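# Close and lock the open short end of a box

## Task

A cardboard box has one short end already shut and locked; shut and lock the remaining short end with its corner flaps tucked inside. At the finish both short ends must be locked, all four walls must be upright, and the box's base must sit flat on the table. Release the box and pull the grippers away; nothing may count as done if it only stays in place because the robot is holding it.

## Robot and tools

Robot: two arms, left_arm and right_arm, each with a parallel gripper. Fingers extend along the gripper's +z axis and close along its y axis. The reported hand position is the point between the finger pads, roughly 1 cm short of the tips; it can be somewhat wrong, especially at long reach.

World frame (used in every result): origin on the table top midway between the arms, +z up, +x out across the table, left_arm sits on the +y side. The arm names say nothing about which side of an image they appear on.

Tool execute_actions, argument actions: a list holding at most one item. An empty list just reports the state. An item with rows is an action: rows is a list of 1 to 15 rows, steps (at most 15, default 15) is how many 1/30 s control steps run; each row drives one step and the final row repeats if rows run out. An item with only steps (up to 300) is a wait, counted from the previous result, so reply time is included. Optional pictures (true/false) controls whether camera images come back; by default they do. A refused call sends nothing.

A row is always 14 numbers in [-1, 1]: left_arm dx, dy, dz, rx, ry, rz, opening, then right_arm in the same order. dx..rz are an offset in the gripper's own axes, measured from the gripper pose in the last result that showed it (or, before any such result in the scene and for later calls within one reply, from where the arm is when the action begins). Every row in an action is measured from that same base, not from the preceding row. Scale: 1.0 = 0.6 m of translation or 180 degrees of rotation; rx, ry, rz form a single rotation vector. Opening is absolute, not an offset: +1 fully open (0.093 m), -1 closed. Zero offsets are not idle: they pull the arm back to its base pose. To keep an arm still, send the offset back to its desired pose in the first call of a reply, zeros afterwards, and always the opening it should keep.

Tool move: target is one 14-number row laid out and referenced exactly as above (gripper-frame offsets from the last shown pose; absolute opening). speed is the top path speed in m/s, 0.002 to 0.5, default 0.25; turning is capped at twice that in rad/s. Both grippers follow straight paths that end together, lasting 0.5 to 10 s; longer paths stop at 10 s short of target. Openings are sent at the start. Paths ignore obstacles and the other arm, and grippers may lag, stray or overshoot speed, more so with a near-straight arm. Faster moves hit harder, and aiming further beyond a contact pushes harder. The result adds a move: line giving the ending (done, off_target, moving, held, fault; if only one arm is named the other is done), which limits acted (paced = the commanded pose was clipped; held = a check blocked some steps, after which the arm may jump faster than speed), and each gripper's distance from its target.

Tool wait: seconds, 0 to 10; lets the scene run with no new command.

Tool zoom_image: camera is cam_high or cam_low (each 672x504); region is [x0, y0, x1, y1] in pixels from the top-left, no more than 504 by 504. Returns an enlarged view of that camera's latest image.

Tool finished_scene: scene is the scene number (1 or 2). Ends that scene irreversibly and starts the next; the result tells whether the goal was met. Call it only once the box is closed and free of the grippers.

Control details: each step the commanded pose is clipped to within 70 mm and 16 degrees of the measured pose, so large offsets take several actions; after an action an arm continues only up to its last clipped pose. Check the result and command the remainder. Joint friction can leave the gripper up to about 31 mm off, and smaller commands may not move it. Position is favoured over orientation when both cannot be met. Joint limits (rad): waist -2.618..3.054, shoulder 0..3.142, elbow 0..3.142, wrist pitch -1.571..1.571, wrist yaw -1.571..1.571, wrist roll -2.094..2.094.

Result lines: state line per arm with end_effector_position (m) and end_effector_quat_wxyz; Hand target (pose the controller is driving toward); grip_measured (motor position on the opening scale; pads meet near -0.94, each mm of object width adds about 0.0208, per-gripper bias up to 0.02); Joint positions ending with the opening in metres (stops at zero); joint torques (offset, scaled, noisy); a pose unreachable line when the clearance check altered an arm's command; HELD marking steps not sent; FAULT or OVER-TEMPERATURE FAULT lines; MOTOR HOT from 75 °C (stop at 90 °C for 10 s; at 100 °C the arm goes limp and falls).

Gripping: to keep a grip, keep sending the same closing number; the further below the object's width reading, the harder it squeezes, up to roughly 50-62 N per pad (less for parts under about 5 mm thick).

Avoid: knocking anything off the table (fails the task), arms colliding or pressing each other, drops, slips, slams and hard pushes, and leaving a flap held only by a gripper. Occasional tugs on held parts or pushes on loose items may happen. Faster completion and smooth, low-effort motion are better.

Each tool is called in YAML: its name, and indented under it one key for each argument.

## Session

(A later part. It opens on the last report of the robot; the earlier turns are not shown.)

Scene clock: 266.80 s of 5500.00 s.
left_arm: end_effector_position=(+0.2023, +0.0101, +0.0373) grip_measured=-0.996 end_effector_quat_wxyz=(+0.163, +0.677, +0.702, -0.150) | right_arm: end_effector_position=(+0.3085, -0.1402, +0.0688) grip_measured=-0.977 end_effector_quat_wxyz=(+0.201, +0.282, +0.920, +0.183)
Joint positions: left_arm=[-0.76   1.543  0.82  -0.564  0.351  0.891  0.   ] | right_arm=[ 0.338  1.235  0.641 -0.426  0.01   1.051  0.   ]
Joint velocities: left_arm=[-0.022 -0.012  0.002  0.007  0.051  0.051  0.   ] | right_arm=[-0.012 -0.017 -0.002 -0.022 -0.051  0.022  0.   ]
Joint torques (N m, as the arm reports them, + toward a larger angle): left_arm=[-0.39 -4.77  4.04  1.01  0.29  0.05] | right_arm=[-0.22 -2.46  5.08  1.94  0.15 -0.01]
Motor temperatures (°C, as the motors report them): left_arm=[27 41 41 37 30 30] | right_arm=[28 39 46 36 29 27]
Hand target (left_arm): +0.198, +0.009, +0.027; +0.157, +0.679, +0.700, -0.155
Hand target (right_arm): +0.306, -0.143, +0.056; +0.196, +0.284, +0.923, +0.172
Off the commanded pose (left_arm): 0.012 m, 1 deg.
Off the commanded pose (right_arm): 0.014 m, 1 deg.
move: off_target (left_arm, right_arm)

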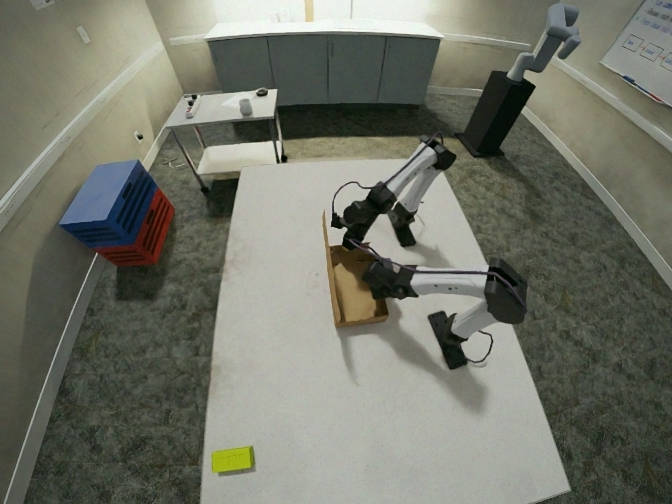

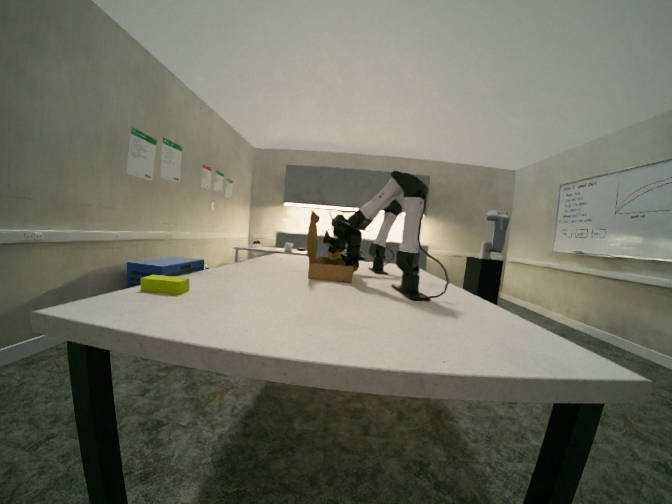

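move:
  target: [0.005,0,0.018,0,0,0,-1,0.022,0.06,-0.022,0,0,0,-1]
  speed: 0.06

move:
  target: [0.005,0,0.018,0,0,0,-1,0.025,-0.039,0.08,0,0,0,-1]
  speed: 0.06

move:
  target: [0.005,0,0.018,0,0,0,-1,-0.11,-0.145,-0.035,0,0,0,-1]
  speed: 0.06

zoom_image:
  camera: "cam_high"
  region: [290,190,410,310]

Scene clock: 279.83 s of 5500.00 s.
left_arm: end_effector_position=(+0.2041, +0.0099, +0.0375) grip_measured=-0.996 end_effector_quat_wxyz=(+0.166, +0.676, +0.703, -0.148) | right_arm: end_effector_position=(+0.3054, -0.1112, +0.0893) grip_measured=-0.977 end_effector_quat_wxyz=(+0.200, +0.281, +0.920, +0.186)
Joint positions: left_arm=[-0.76   1.543  0.82  -0.557  0.346  0.887  0.   ] | right_arm=[ 0.458  1.257  0.74  -0.505  0.066  1.153  0.   ]
Joint velocities: left_arm=[-0.012 -0.012  0.007 -0.066  0.066  0.007  0.   ] | right_arm=[0.012 0.007 0.007 0.037 0.022 0.022 0.   ]
Joint torques (N m, as the arm reports them, + toward a larger angle): left_arm=[-0.11 -4.65  4.    1.09  0.25  0.06] | right_arm=[ 0.85 -3.67  8.98  1.58  0.21  0.06]
Motor temperatures (°C, as the motors report them): left_arm=[27 41 41 37 30 30] | right_arm=[27 38 45 37 28 27]
Hand target (left_arm): +0.202, +0.009, +0.027; +0.163, +0.677, +0.702, -0.150
Hand target (right_arm): +0.308, -0.108, +0.092; +0.201, +0.282, +0.920, +0.183
Off the commanded pose (left_arm): 0.011 m, 0 deg.
Off the commanded pose (right_arm): 0.006 m, 0 deg.
After step 90, 8.90 s passed at rest.
move: off_target (left_arm)

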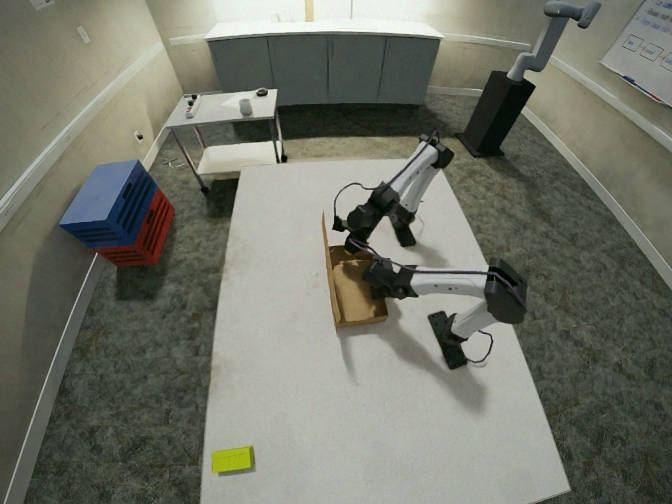

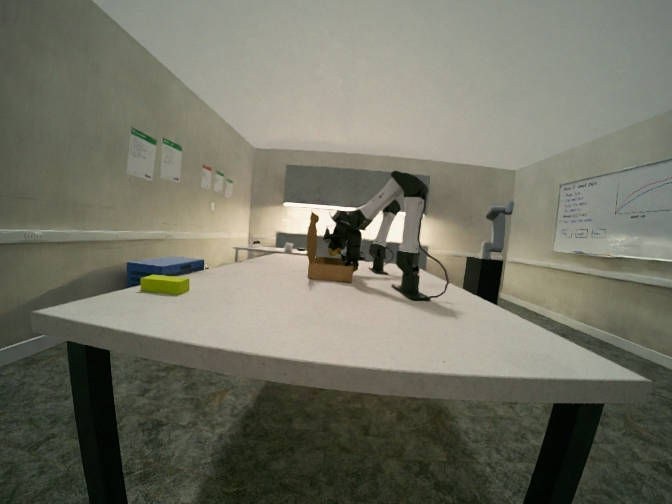

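Scene clock: 281.27 s of 5500.00 s.
left_arm: end_effector_position=(+0.2059, +0.0097, +0.0373) grip_measured=-0.996 end_effector_quat_wxyz=(+0.168, +0.674, +0.704, -0.145) | right_arm: end_effector_position=(+0.3068, -0.1103, +0.0401) grip_measured=-0.977 end_effector_quat_wxyz=(+0.200, +0.281, +0.920, +0.186)
Joint positions: left_arm=[-0.76   1.544  0.82  -0.55   0.34   0.882  0.   ] | right_arm=[ 0.458  1.355  0.597 -0.264  0.066  1.154  0.   ]
Joint velocities: left_arm=[-0.002 -0.007 -0.002 -0.037 -0.066  0.022  0.   ] | right_arm=[ 0.007  0.002 -0.012  0.081  0.007  0.051  0.   ]
Joint torques (N m, as the arm reports them, + toward a larger angle): left_arm=[-0.14 -4.7   3.84  1.13  0.27  0.01] | right_arm=[ 0.09 -4.25  5.33  1.93  0.12  0.01]
Motor temperatures (°C, as the motors report them): left_arm=[27 41 41 37 30 30] | right_arm=[27 38 45 37 28 27]
Hand target (left_arm): +0.204, +0.008, +0.027; +0.166, +0.676, +0.703, -0.148
Hand target (right_arm): +0.306, -0.110, +0.034; +0.199, +0.281, +0.920, +0.186
Off the commanded pose (left_arm): 0.011 m, 0 deg.
Off the commanded pose (right_arm): 0.006 m, 0 deg.
move: off_target (left_arm)

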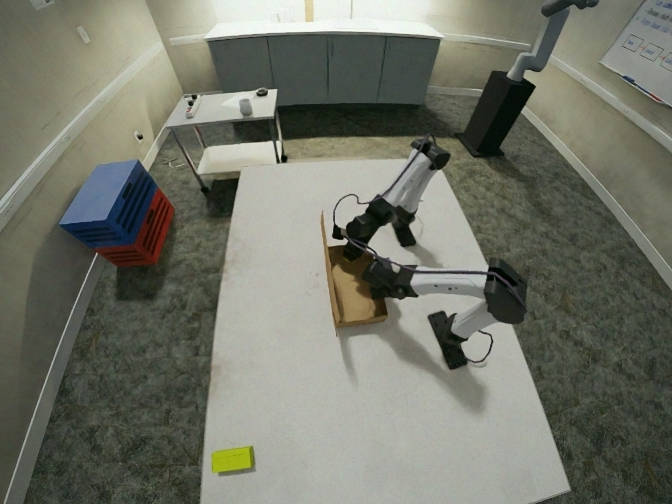

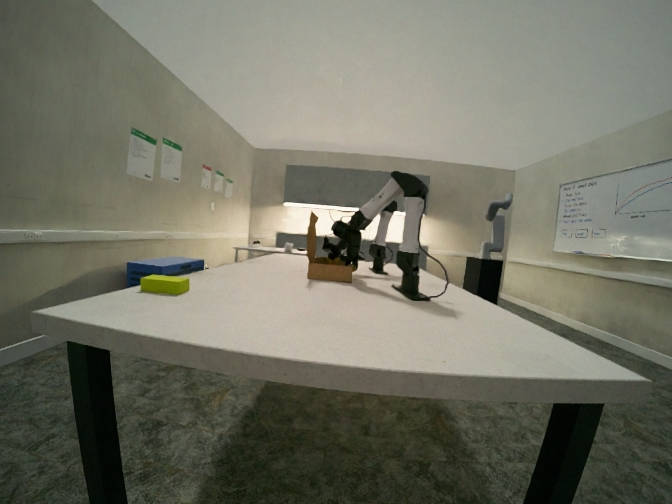

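Scene clock: 283.57 s of 5500.00 s.
left_arm: end_effector_position=(+0.2062, +0.0095, +0.0374) grip_measured=-0.996 end_effector_quat_wxyz=(+0.169, +0.674, +0.704, -0.145) | right_arm: end_effector_position=(+0.3183, -0.2164, +0.0399) grip_measured=-0.977 end_effector_quat_wxyz=(+0.208, +0.280, +0.918, +0.189)
Joint positions: left_arm=[-0.76   1.544  0.82  -0.548  0.34   0.882  0.   ] | right_arm=[-0.044  1.238  0.512 -0.307 -0.194  0.722  0.   ]
Joint velocities: left_arm=[ 0.012  0.002  0.007 -0.007  0.081 -0.007  0.   ] | right_arm=[-0.012 -0.012 -0.007  0.066 -0.007  0.022  0.   ]
Joint torques (N m, as the arm reports them, + toward a larger angle): left_arm=[-0.24 -4.71  4.16  1.17  0.21 -0.01] | right_arm=[-1.43 -5.67  5.35  1.46 -0.09 -0.11]
Motor temperatures (°C, as the motors report them): left_arm=[27 41 41 37 30 30] | right_arm=[27 38 45 37 28 27]
Hand target (left_arm): +0.206, +0.008, +0.027; +0.168, +0.674, +0.704, -0.145
Hand target (right_arm): +0.310, -0.220, +0.036; +0.200, +0.281, +0.920, +0.184
Off the commanded pose (left_arm): 0.011 m, 0 deg.
Off the commanded pose (right_arm): 0.012 m, 1 deg.
move: off_target (left_arm, right_arm)

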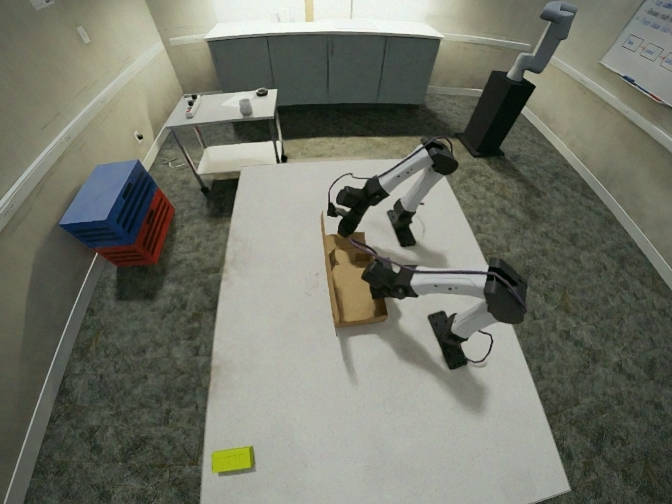

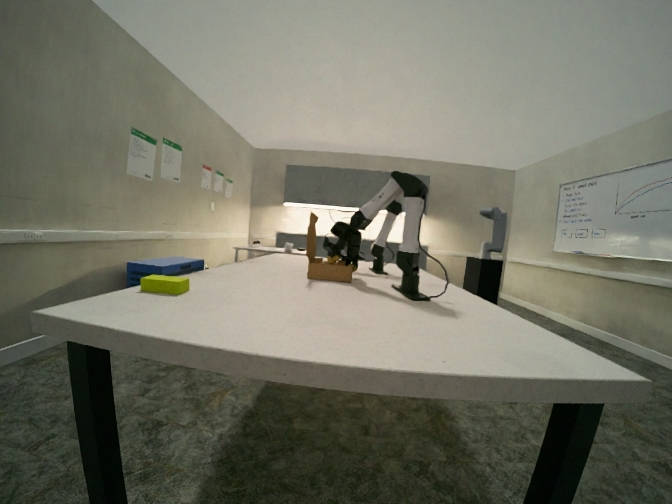

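Region (290, 190, 410, 310) of cam_high's 672x504 image, scaled by 4.200, with more detail than that image has.

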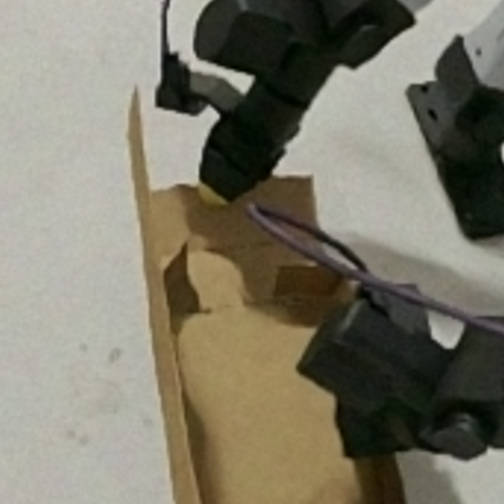

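move:
  target: [0.005,0,0.018,0,0,0,-1,-0.078,0.047,0.047,0,0,0,-1]
  speed: 0.08

move:
  target: [0.005,0,0.018,0,0,0,-1,0.05,0.065,0.018,0,0,0,-1]
  speed: 0.06

zoom_image:
  camera: "cam_high"
  region: [290,190,410,310]

Scene clock: 295.80 s of 5500.00 s.
left_arm: end_effector_position=(+0.2076, +0.0093, +0.0376) grip_measured=-0.996 end_effector_quat_wxyz=(+0.171, +0.673, +0.705, -0.143) | right_arm: end_effector_position=(+0.3669, -0.2127, +0.0368) grip_measured=-0.977 end_effector_quat_wxyz=(+0.192, +0.282, +0.922, +0.183)
Joint positions: left_arm=[-0.76   1.544  0.82  -0.543  0.336  0.879  0.   ] | right_arm=[-0.045  1.483  0.701 -0.285 -0.194  0.719  0.   ]
Joint velocities: left_arm=[-0.012 -0.002 -0.022 -0.051  0.007 -0.095  0.   ] | right_arm=[ 0.017  0.007 -0.007  0.081 -0.037  0.081  0.   ]
Joint torques (N m, as the arm reports them, + toward a larger angle): left_arm=[-0.14 -4.63  4.    1.18  0.21  0.02] | right_arm=[-1.45 -5.55  8.29  1.84 -0.07 -0.08]
Motor temperatures (°C, as the motors report them): left_arm=[27 41 41 38 30 30] | right_arm=[27 38 45 37 28 27]
Hand target (left_arm): +0.206, +0.008, +0.027; +0.169, +0.675, +0.704, -0.145
Hand target (right_arm): +0.379, -0.215, +0.043; +0.208, +0.280, +0.918, +0.188
Off the commanded pose (left_arm): 0.011 m, 0 deg.
Off the commanded pose (right_arm): 0.014 m, 2 deg.
After step 90, 8.13 s passed at rest.
move: off_target (left_arm, right_arm)

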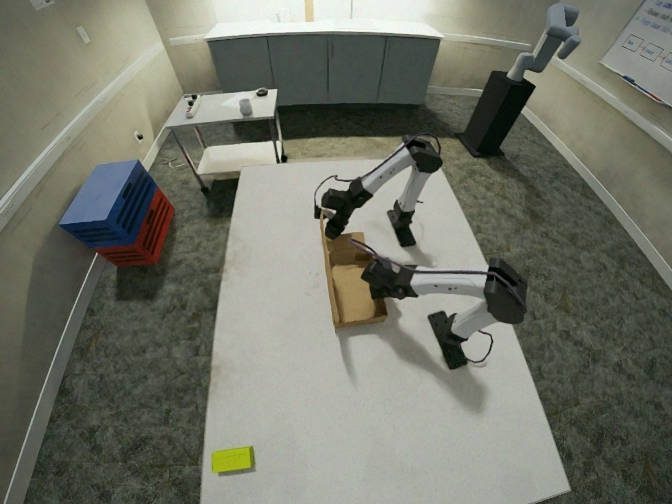

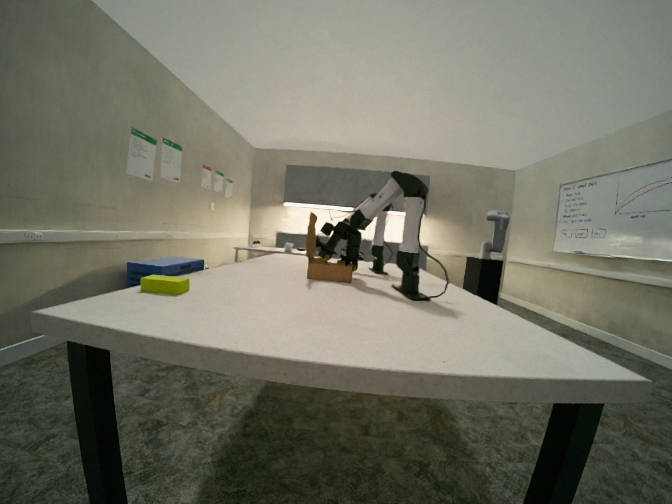

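Scene clock: 297.03 s of 5500.00 s.
left_arm: end_effector_position=(+0.2103, +0.0090, +0.0374) grip_measured=-0.996 end_effector_quat_wxyz=(+0.174, +0.670, +0.708, -0.139) | right_arm: end_effector_position=(+0.3559, -0.1684, +0.0349) grip_measured=-0.977 end_effector_quat_wxyz=(+0.182, +0.283, +0.925, +0.178)
Joint positions: left_arm=[-0.76   1.546  0.82  -0.532  0.328  0.869  0.   ] | right_arm=[ 0.138  1.483  0.701 -0.285 -0.108  0.879  0.   ]
Joint velocities: left_arm=[-0.007  0.017 -0.022  0.022 -0.007 -0.022  0.   ] | right_arm=[ 0.002 -0.017  0.017  0.037  0.081 -0.051  0.   ]
Joint torques (N m, as the arm reports them, + toward a larger angle): left_arm=[-0.16 -4.61  4.1   1.06  0.24  0.09] | right_arm=[ 0.98 -4.82  7.82  1.92  0.07  0.05]
Motor temperatures (°C, as the motors report them): left_arm=[27 41 41 38 30 30] | right_arm=[27 38 45 37 28 27]
Hand target (left_arm): +0.208, +0.008, +0.027; +0.171, +0.673, +0.705, -0.143
Hand target (right_arm): +0.365, -0.163, +0.038; +0.192, +0.282, +0.922, +0.183
Off the commanded pose (left_arm): 0.011 m, 1 deg.
Off the commanded pose (right_arm): 0.012 m, 1 deg.
move: off_target (left_arm, right_arm)

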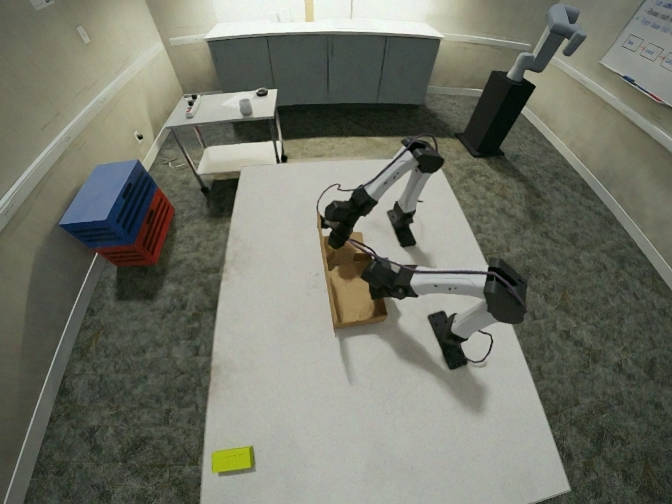

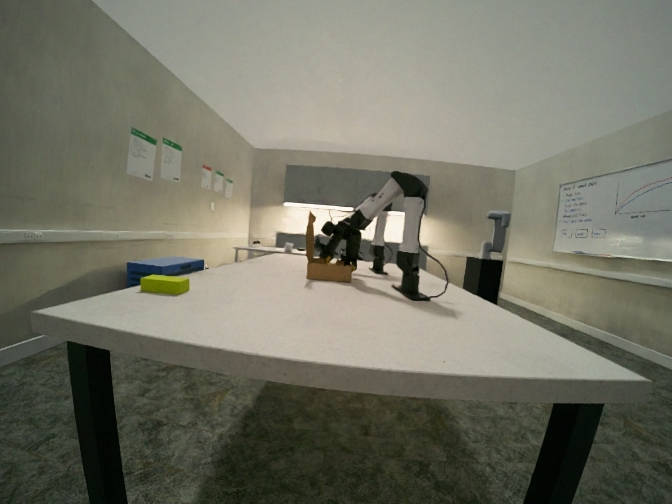

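Region (290, 190, 410, 310) of cam_high's 672x504 image, scaled by 4.200, with more detail than that image has.

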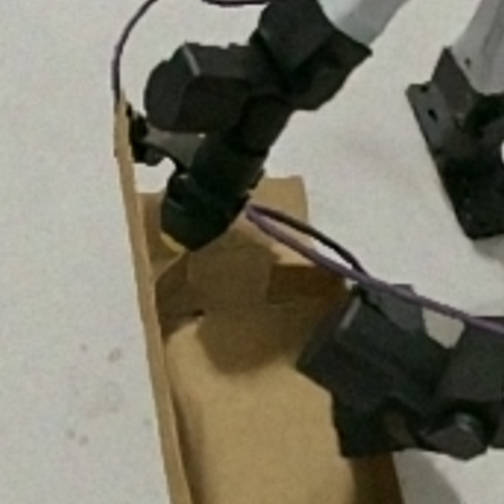

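move:
  target: [0.005,-0.01,0.018,0,0,0,-1,0.03,0.065,0.02,0,0,0.15,-1]
  speed: 0.05

zoom_image:
  camera: "cam_high"
  region: [290,190,410,310]

Scene clock: 314.00 s of 5500.00 s.
left_arm: end_effector_position=(+0.2201, +0.0085, +0.0374) grip_measured=-0.996 end_effector_quat_wxyz=(+0.188, +0.654, +0.722, -0.125) | right_arm: end_effector_position=(+0.3514, -0.1309, +0.0324) grip_measured=-0.977 end_effector_quat_wxyz=(+0.120, +0.489, +0.839, +0.207)
Joint positions: left_arm=[-0.76   1.546  0.813 -0.487  0.297  0.825  0.   ] | right_arm=[ 0.273  1.537  0.755 -0.308 -0.058  1.465  0.   ]
Joint velocities: left_arm=[ 0.007  0.002 -0.002  0.022  0.022 -0.022  0.   ] | right_arm=[ 0.007  0.007  0.012  0.007 -0.022 -0.007  0.   ]
Joint torques (N m, as the arm reports them, + toward a larger angle): left_arm=[-1.07 -6.39  3.28  0.93  0.49  0.29] | right_arm=[ 0.91 -5.27  8.61  1.81  0.2   0.05]
Motor temperatures (°C, as the motors report them): left_arm=[27 41 41 37 30 30] | right_arm=[27 37 46 37 28 27]
Hand target (left_arm): +0.205, +0.007, +0.027; +0.174, +0.669, +0.709, -0.139
Hand target (right_arm): +0.364, -0.125, +0.038; +0.134, +0.491, +0.833, +0.216
Off the commanded pose (left_arm): 0.019 m, 3 deg.
Off the commanded pose (right_arm): 0.016 m, 2 deg.
After step 90, 8.97 s passed at rest.
move: off_target (left_arm, right_arm)

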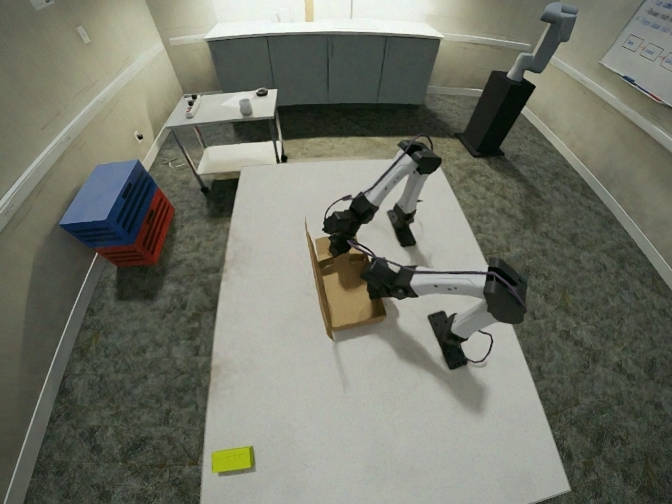

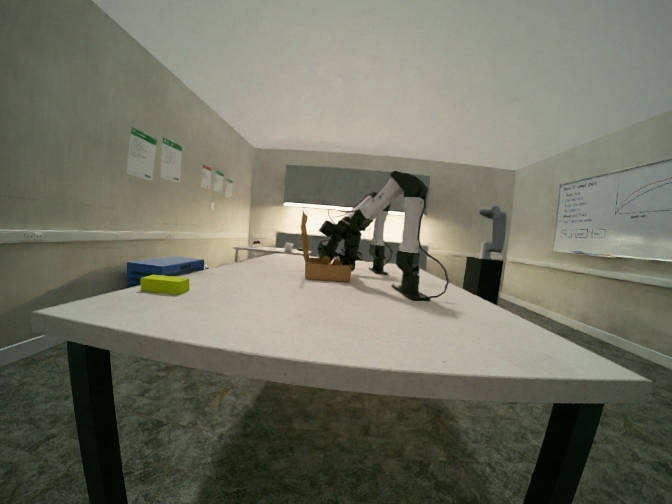

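Region (290, 190, 410, 310) of cam_high's 672x504 image, scaled by 4.200, with more detail than that image has.

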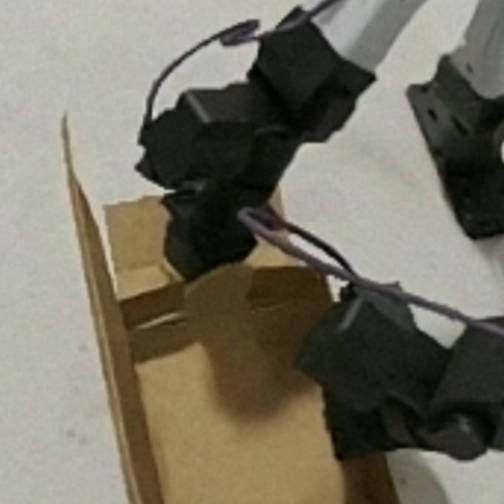

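move:
  target: [0.005,0,0.018,0,0,0,-1,0.077,0.105,0.04,0,0,0,-1]
  speed: 0.05

zoom_image:
  camera: "cam_high"
  region: [280,200,400,320]

Scene clock: 324.53 s of 5500.00 s.
left_arm: end_effector_position=(+0.2277, +0.0083, +0.0378) grip_measured=-0.996 end_effector_quat_wxyz=(+0.199, +0.648, +0.727, -0.112) | right_arm: end_effector_position=(+0.3783, -0.0657, +0.0341) grip_measured=-0.977 end_effector_quat_wxyz=(+0.111, +0.490, +0.842, +0.198)
Joint positions: left_arm=[-0.76   1.549  0.813 -0.458  0.272  0.811  0.   ] | right_arm=[ 0.428  1.744  0.999 -0.368  0.007  1.602  0.   ]
Joint velocities: left_arm=[ 0.017 -0.012 -0.002 -0.007 -0.037  0.051  0.   ] | right_arm=[ 0.012  0.007  0.002 -0.051 -0.007 -0.037  0.   ]
Joint torques (N m, as the arm reports them, + toward a larger angle): left_arm=[-0.06 -4.82  4.48  1.09  0.45  0.14] | right_arm=[ 0.85 -8.77  8.69  1.52  0.19  0.05]
Motor temperatures (°C, as the motors report them): left_arm=[27 41 40 37 30 30] | right_arm=[27 37 47 38 28 27]
Hand target (left_arm): +0.221, +0.007, +0.027; +0.189, +0.654, +0.722, -0.125
Hand target (right_arm): +0.386, -0.058, +0.041; +0.119, +0.490, +0.838, +0.208
Off the commanded pose (left_arm): 0.013 m, 2 deg.
Off the commanded pose (right_arm): 0.013 m, 2 deg.
After step 90, 5.63 s passed at rest.
move: off_target (left_arm, right_arm)

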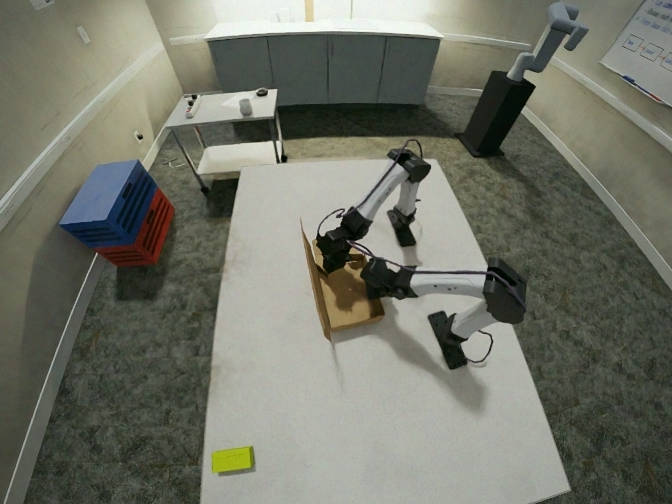

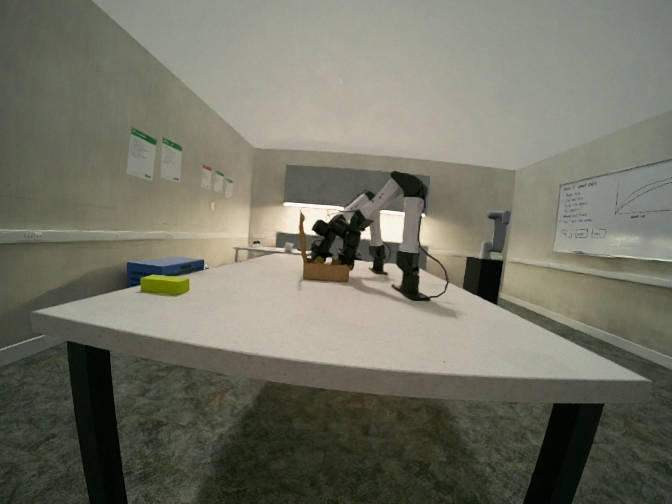

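Region (280, 200, 400, 320) of cam_high's 672x504 image, scaled by 4.200, with more detail than that image has.

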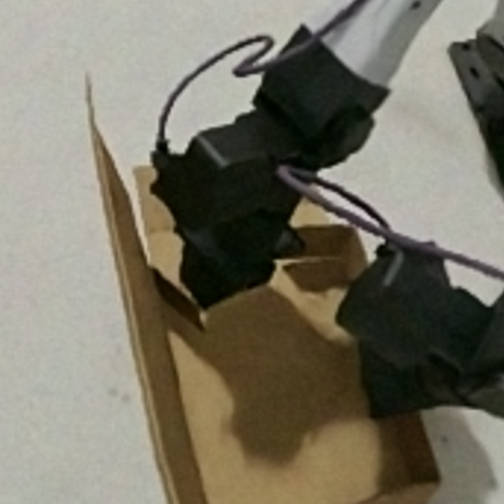

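Over-folding. Push a little +x more, then withdraw along the tool axis.

move:
  target: [0.005,0,0.018,0,0,0,-1,-0.015,0.05,0.02,0,0,0,-1]
  speed: 0.04

move:
  target: [0.005,0,0.018,0,0,0,-1,-0.08,-0.1,-0.22,0,0,0,-1]
  speed: 0.1

move:
  target: [-0.045,-0.04,-0.07,0.03,0,0.055,-1,-0.2,-0.1,-0.05,0,0,-0.3,-1]
  speed: 0.1

zoom_image:
  camera: "cam_high"
  region: [280,170,440,330]

Scene clock: 334.23 s of 5500.00 s.
left_arm: end_effector_position=(+0.2330, +0.0076, +0.0377) grip_measured=-0.996 end_effector_quat_wxyz=(+0.206, +0.643, +0.730, -0.105) | right_arm: end_effector_position=(+0.3979, -0.0559, +0.0322) grip_measured=-0.977 end_effector_quat_wxyz=(+0.101, +0.488, +0.845, +0.191)
Joint positions: left_arm=[-0.76   1.554  0.813 -0.436  0.257  0.8    0.   ] | right_arm=[ 0.418  1.836  1.117 -0.417 -0.008  1.588  0.   ]
Joint velocities: left_arm=[-0.017 -0.002  0.017  0.022 -0.051  0.022  0.   ] | right_arm=[ 0.007  0.017  0.022  0.007 -0.051  0.037  0.   ]
Joint torques (N m, as the arm reports them, + toward a larger angle): left_arm=[ 0.02 -4.96  4.41  1.16  0.33  0.09] | right_arm=[-1.86 -9.33  8.61  1.51  0.1  -0.06]
Motor temperatures (°C, as the motors report them): left_arm=[27 41 40 37 30 30] | right_arm=[27 39 47 37 28 27]
Hand target (left_arm): +0.229, +0.007, +0.027; +0.199, +0.648, +0.727, -0.112
Hand target (right_arm): +0.410, -0.057, +0.037; +0.111, +0.490, +0.842, +0.198
Off the commanded pose (left_arm): 0.012 m, 1 deg.
Off the commanded pose (right_arm): 0.014 m, 1 deg.
After step 90, 5.60 s passed at rest.
move: off_target (left_arm, right_arm)

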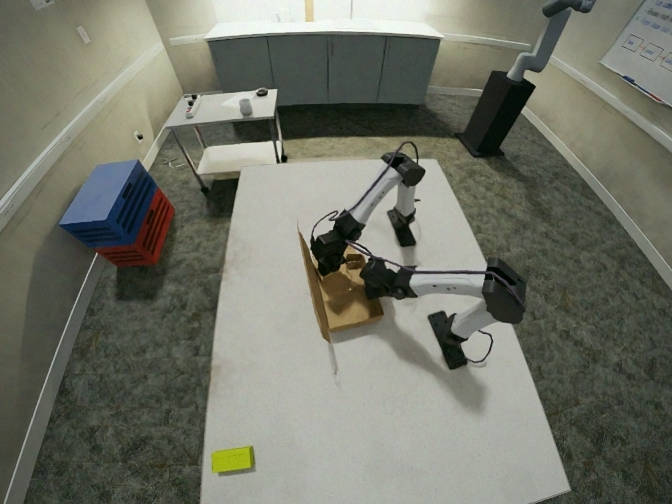

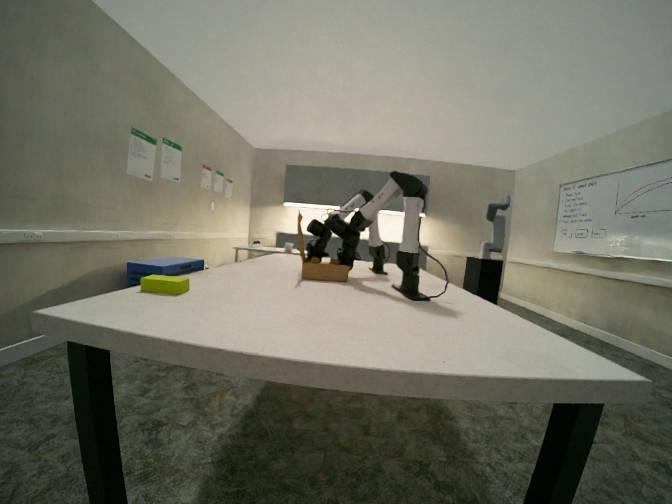

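Scene clock: 336.30 s of 5500.00 s.
left_arm: end_effector_position=(+0.2339, +0.0078, +0.0378) grip_measured=-0.996 end_effector_quat_wxyz=(+0.207, +0.641, +0.731, -0.103) | right_arm: end_effector_position=(+0.3339, -0.1498, +0.1254) grip_measured=-0.977 end_effector_quat_wxyz=(+0.106, +0.488, +0.845, +0.192)
Joint positions: left_arm=[-0.76   1.554  0.813 -0.433  0.253  0.795  0.   ] | right_arm=[ 0.226  1.352  1.006 -0.791 -0.083  1.413  0.   ]
Joint velocities: left_arm=[-0.017 -0.002 -0.007 -0.007 -0.051 -0.051  0.   ] | right_arm=[-0.017  0.002  0.007  0.007 -0.037 -0.022  0.   ]
Joint torques (N m, as the arm reports them, + toward a larger angle): left_arm=[ 0.03 -4.42  4.58  1.28  0.16  0.04] | right_arm=[-1.38 -7.24  6.25  1.29 -0.03 -0.11]
Motor temperatures (°C, as the motors report them): left_arm=[27 41 40 38 30 30] | right_arm=[27 39 47 37 28 27]
Hand target (left_arm): +0.234, +0.006, +0.027; +0.206, +0.643, +0.730, -0.105
Hand target (right_arm): +0.329, -0.154, +0.125; +0.102, +0.488, +0.846, +0.190
Off the commanded pose (left_arm): 0.011 m, 0 deg.
Off the commanded pose (right_arm): 0.008 m, 1 deg.
move: off_target (left_arm)

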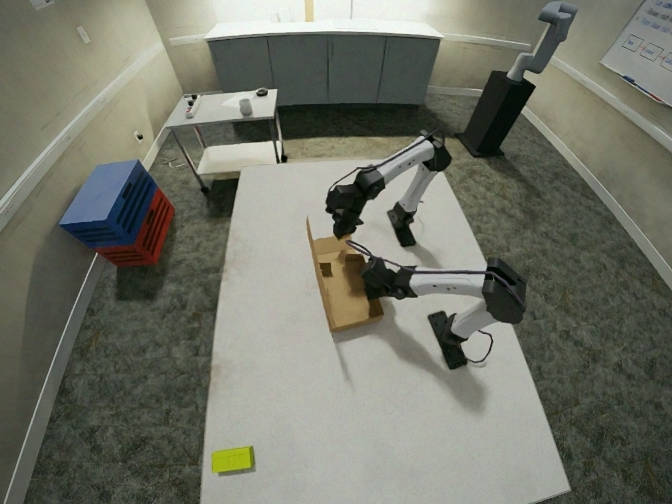

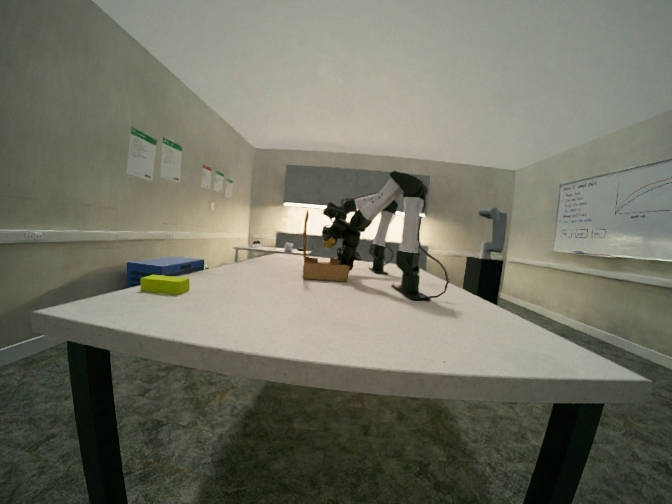

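Scene clock: 341.47 s of 5500.00 s.
left_arm: end_effector_position=(+0.2024, +0.0065, +0.0709) grip_measured=-0.996 end_effector_quat_wxyz=(+0.162, +0.704, +0.681, -0.119) | right_arm: end_effector_position=(+0.3348, -0.2834, +0.1231) grip_measured=-0.977 end_effector_quat_wxyz=(+0.181, +0.053, +0.975, +0.117)
Joint positions: left_arm=[-0.804  1.49   0.926 -0.716  0.285  0.923  0.   ] | right_arm=[-0.328  1.346  1.006 -0.898 -0.284 -0.051  0.   ]
Joint velocities: left_arm=[-0.002 -0.012  0.017  0.037  0.007 -0.007  0.   ] | right_arm=[ 0.002  0.007 -0.002 -0.037  0.022 -0.11   0.   ]
Joint torques (N m, as the arm reports them, + toward a larger angle): left_arm=[-0.66 -9.44  7.65  0.81  0.32  0.11] | right_arm=[-1.4  -4.67  8.62  1.13 -0.23 -0.07]
Motor temperatures (°C, as the motors report them): left_arm=[27 42 41 37 30 30] | right_arm=[27 39 47 37 28 27]
Hand target (left_arm): +0.205, -0.002, +0.085; +0.184, +0.711, +0.668, -0.119
Hand target (right_arm): +0.338, -0.286, +0.127; +0.182, +0.051, +0.975, +0.121
Off the commanded pose (left_arm): 0.017 m, 3 deg.
Off the commanded pose (right_arm): 0.005 m, 1 deg.
move: off_target (left_arm)

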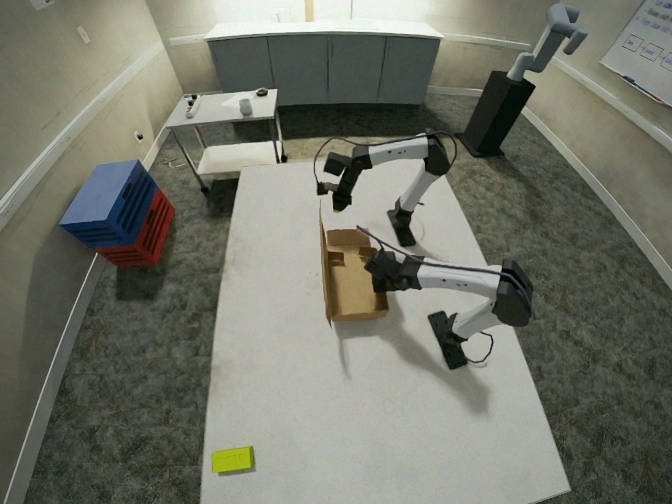

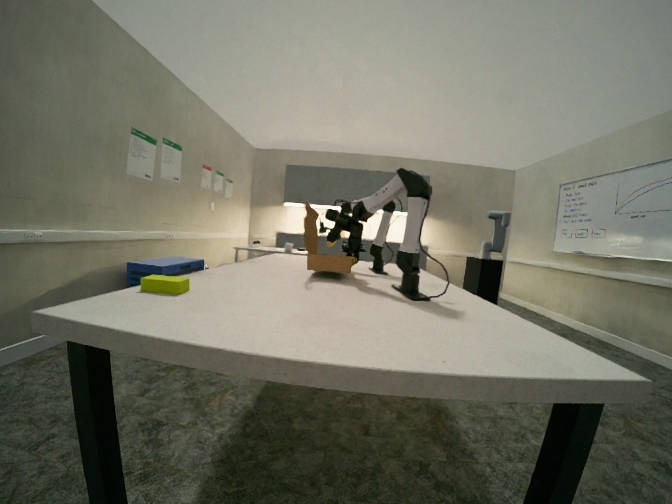

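Region (280, 170, 440, 330) of cam_high's 672x504 image, scaled by 3.150, with more detail than that image has.

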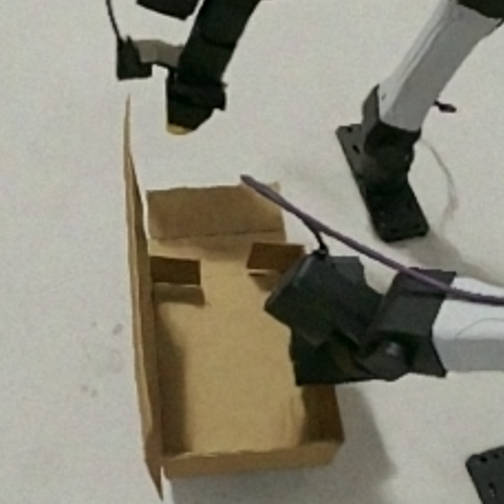

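move:
  target: [-0.008,0,-0.015,0,0,0,-1,0.158,-0.017,0.07,-0.184,0.121,0.015,-1]
  speed: 0.12

move:
  target: [-0.008,0,-0.015,0,0,0,-1,0,-0.04,0.045,0,0,0,-1]
  speed: 0.08

Scene clock: 366.93 s of 5500.00 s.
left_arm: end_effector_position=(+0.1944, +0.0124, +0.0681) grip_measured=-0.996 end_effector_quat_wxyz=(+0.141, +0.704, +0.686, -0.122) | right_arm: end_effector_position=(+0.2681, -0.2742, +0.0516) grip_measured=-0.977 end_effector_quat_wxyz=(+0.005, -0.009, +0.924, +0.382)
Joint positions: left_arm=[-0.804  1.49   0.926 -0.76   0.285  0.923  0.   ] | right_arm=[-0.62   1.781  0.981 -1.214 -0.669 -0.675  0.   ]
Joint velocities: left_arm=[-0.002  0.007  0.027  0.007 -0.066  0.022  0.   ] | right_arm=[-0.012  0.007  0.007 -0.022 -0.022  0.007  0.   ]
Joint torques (N m, as the arm reports them, + toward a larger angle): left_arm=[ 0.01 -8.48  8.11  0.66  0.16  0.01] | right_arm=[-1.32 -6.97  3.6  -0.63 -0.39 -0.12]
Motor temperatures (°C, as the motors report them): left_arm=[27 44 45 36 30 30] | right_arm=[27 38 48 36 28 27]
Hand target (left_arm): +0.201, +0.006, +0.081; +0.162, +0.704, +0.681, -0.119
Hand target (right_arm): +0.261, -0.271, +0.051; -0.005, -0.001, +0.918, +0.397
Off the commanded pose (left_arm): 0.016 m, 3 deg.
Off the commanded pose (right_arm): 0.008 m, 3 deg.
After step 90, 19.17 s passed at rest.
move: off_target (left_arm, right_arm)

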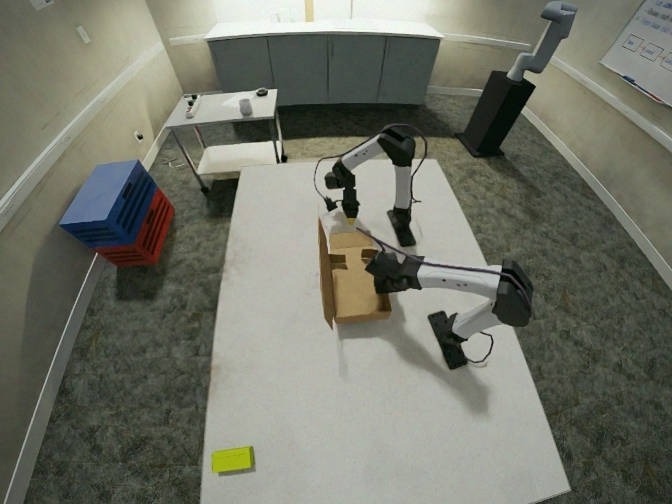

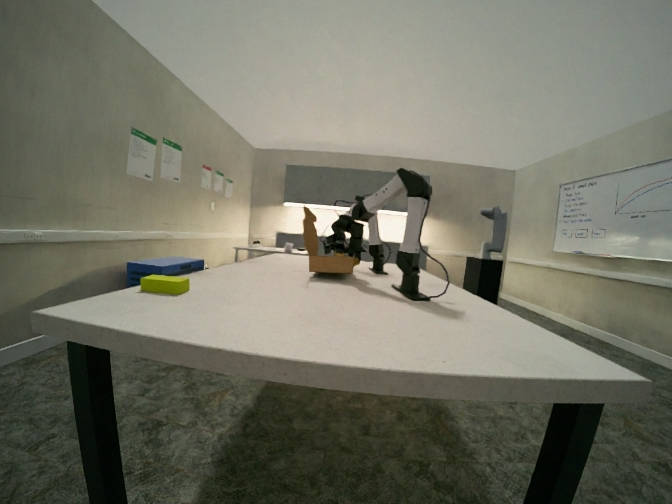

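Scene clock: 367.87 s of 5500.00 s.
left_arm: end_effector_position=(+0.1897, +0.0159, +0.0690) grip_measured=-0.996 end_effector_quat_wxyz=(+0.127, +0.703, +0.688, -0.125) | right_arm: end_effector_position=(+0.2712, -0.2759, +0.0206) grip_measured=-0.977 end_effector_quat_wxyz=(+0.010, -0.011, +0.925, +0.379)
Joint positions: left_arm=[-0.804  1.49   0.937 -0.8    0.285  0.923  0.   ] | right_arm=[-0.62   1.855  0.933 -1.078 -0.669 -0.674  0.   ]
Joint velocities: left_arm=[-0.002  0.002  0.002  0.022 -0.007 -0.037  0.   ] | right_arm=[-0.002  0.002 -0.007  0.022 -0.051 -0.007  0.   ]
Joint torques (N m, as the arm reports them, + toward a larger angle): left_arm=[-0.09 -8.17  7.39  0.59  0.16  0.04] | right_arm=[ 0.58 -7.38  3.08 -0.25 -0.32  0.02]
Motor temperatures (°C, as the motors report them): left_arm=[27 44 45 36 30 30] | right_arm=[27 38 48 36 28 27]
Hand target (left_arm): +0.194, +0.011, +0.078; +0.141, +0.704, +0.686, -0.122
Hand target (right_arm): +0.269, -0.272, +0.016; +0.005, -0.009, +0.924, +0.382
Off the commanded pose (left_arm): 0.011 m, 2 deg.
Off the commanded pose (right_arm): 0.007 m, 1 deg.
move: off_target (left_arm)

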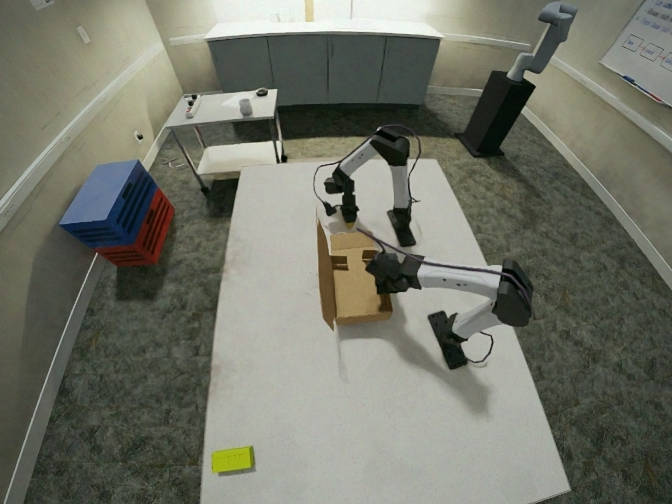

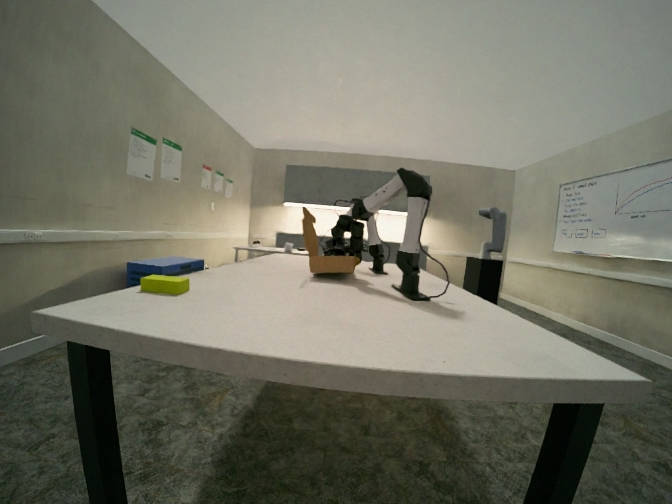

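move:
  target: [-0.01,0.01,-0.02,0,-0.05,0,-1,0.025,0.03,0.035,-0.015,0,0,-1]
  speed: 0.06

move:
  target: [0,0,-0.012,0,0,0,-1,0,0.11,0.115,0,0,0,-1]
  speed: 0.06

zoom_image:
  camera: "cam_high"
  region: [280,170,440,330]

Scene clock: 379.47 s of 5500.00 s.
left_arm: end_effector_position=(+0.1908, +0.0157, +0.0776) grip_measured=-0.995 end_effector_quat_wxyz=(+0.157, +0.691, +0.683, -0.180) | right_arm: end_effector_position=(+0.2554, -0.2532, +0.0161) grip_measured=-0.977 end_effector_quat_wxyz=(+0.001, -0.008, +0.917, +0.400)
Joint positions: left_arm=[-0.728  1.465  0.913 -0.78   0.422  0.969  0.   ] | right_arm=[-0.583  1.827  0.837 -1.034 -0.713 -0.65   0.   ]
Joint velocities: left_arm=[-0.012  0.002  0.007 -0.037 -0.007  0.007  0.   ] | right_arm=[-0.007  0.007 -0.017 -0.022  0.022 -0.007  0.   ]
Joint torques (N m, as the arm reports them, + toward a larger angle): left_arm=[ 1.21 -8.92  4.85  0.9   0.34  0.17] | right_arm=[ 0.8  -9.33  2.65 -0.28 -0.41  0.02]
Motor temperatures (°C, as the motors report them): left_arm=[27 45 46 36 30 30] | right_arm=[27 39 46 35 28 27]
Hand target (left_arm): +0.196, +0.015, +0.082; +0.179, +0.692, +0.676, -0.179
Hand target (right_arm): +0.256, -0.249, +0.018; +0.009, -0.011, +0.916, +0.401
Off the commanded pose (left_arm): 0.007 m, 3 deg.
Off the commanded pose (right_arm): 0.005 m, 1 deg.
After step 90, 6.97 s passed at rest.
move: off_target (left_arm)

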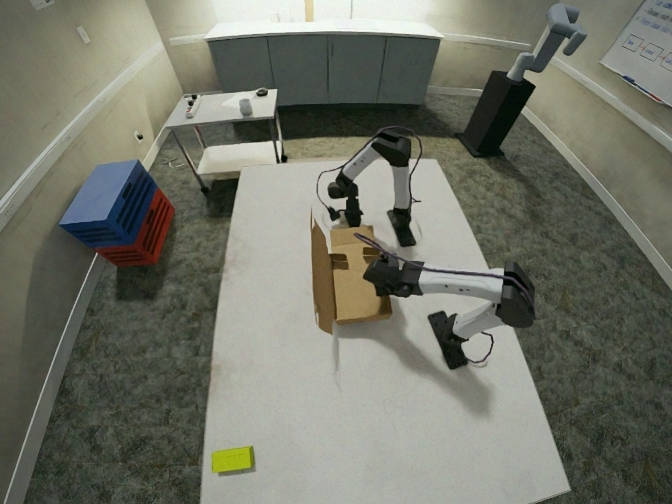

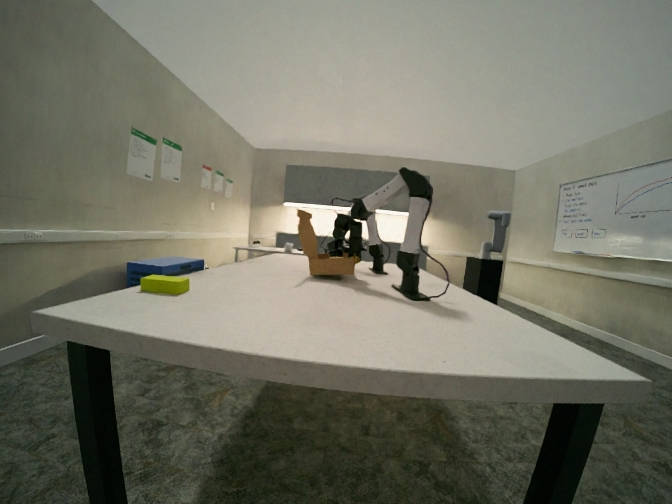

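Scene clock: 381.53 s of 5500.00 s.
left_arm: end_effector_position=(+0.1813, +0.0359, +0.0700) grip_measured=-0.995 end_effector_quat_wxyz=(+0.109, +0.685, +0.702, -0.161) | right_arm: end_effector_position=(+0.2531, -0.1656, +0.0150) grip_measured=-0.977 end_effector_quat_wxyz=(-0.009, +0.001, +0.920, +0.392)
Joint positions: left_arm=[-0.716  1.465  0.913 -0.87   0.364  0.969  0.   ] | right_arm=[-0.2    1.637  0.648 -0.687 -0.8   -0.12   0.   ]
Joint velocities: left_arm=[-0.002 -0.012 -0.002 -0.022 -0.022 -0.037  0.   ] | right_arm=[ 0.002  0.007 -0.007  0.007  0.022 -0.037  0.   ]
Joint torques (N m, as the arm reports them, + toward a larger angle): left_arm=[ 0.27 -8.3   7.13  0.85  0.95  0.22] | right_arm=[ 1.59 -7.92  3.24  0.65 -0.54  0.01]
Motor temperatures (°C, as the motors report them): left_arm=[27 45 46 36 30 30] | right_arm=[27 39 46 35 28 27]
Hand target (left_arm): +0.190, +0.020, +0.085; +0.156, +0.692, +0.682, -0.179
Hand target (right_arm): +0.253, -0.159, +0.018; +0.001, -0.009, +0.916, +0.401
Off the commanded pose (left_arm): 0.024 m, 6 deg.
Off the commanded pose (right_arm): 0.008 m, 2 deg.
move: off_target (left_arm)

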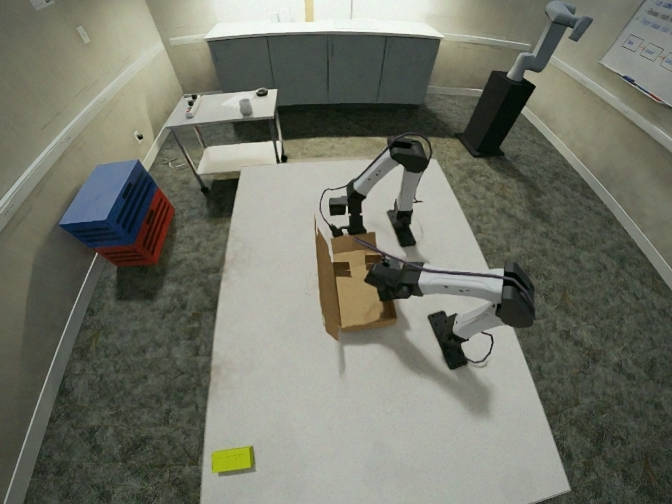

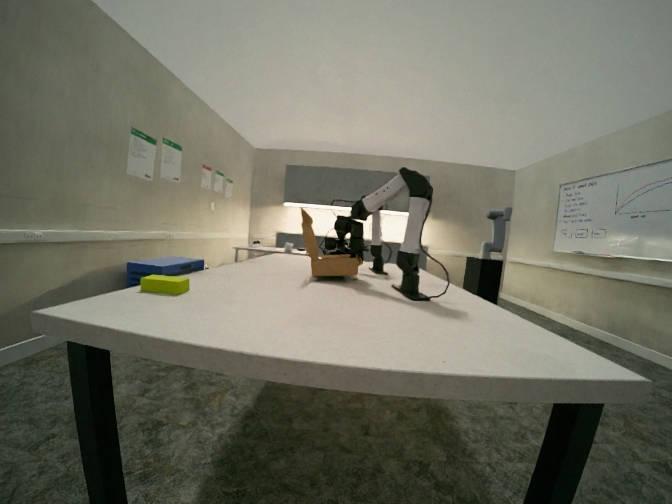

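Region (280, 170, 440, 330) of cam_high's 672x504 image, scaled by 3.150, with more detail than that image has.

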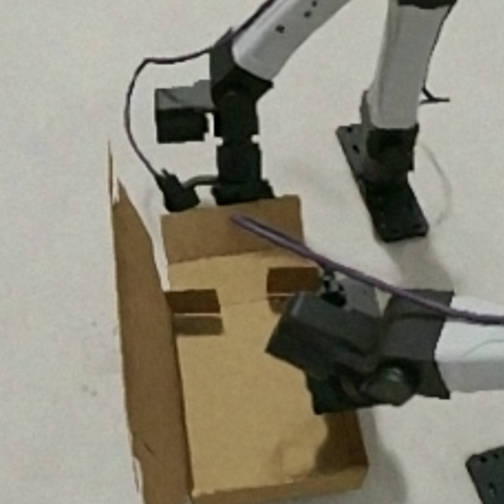

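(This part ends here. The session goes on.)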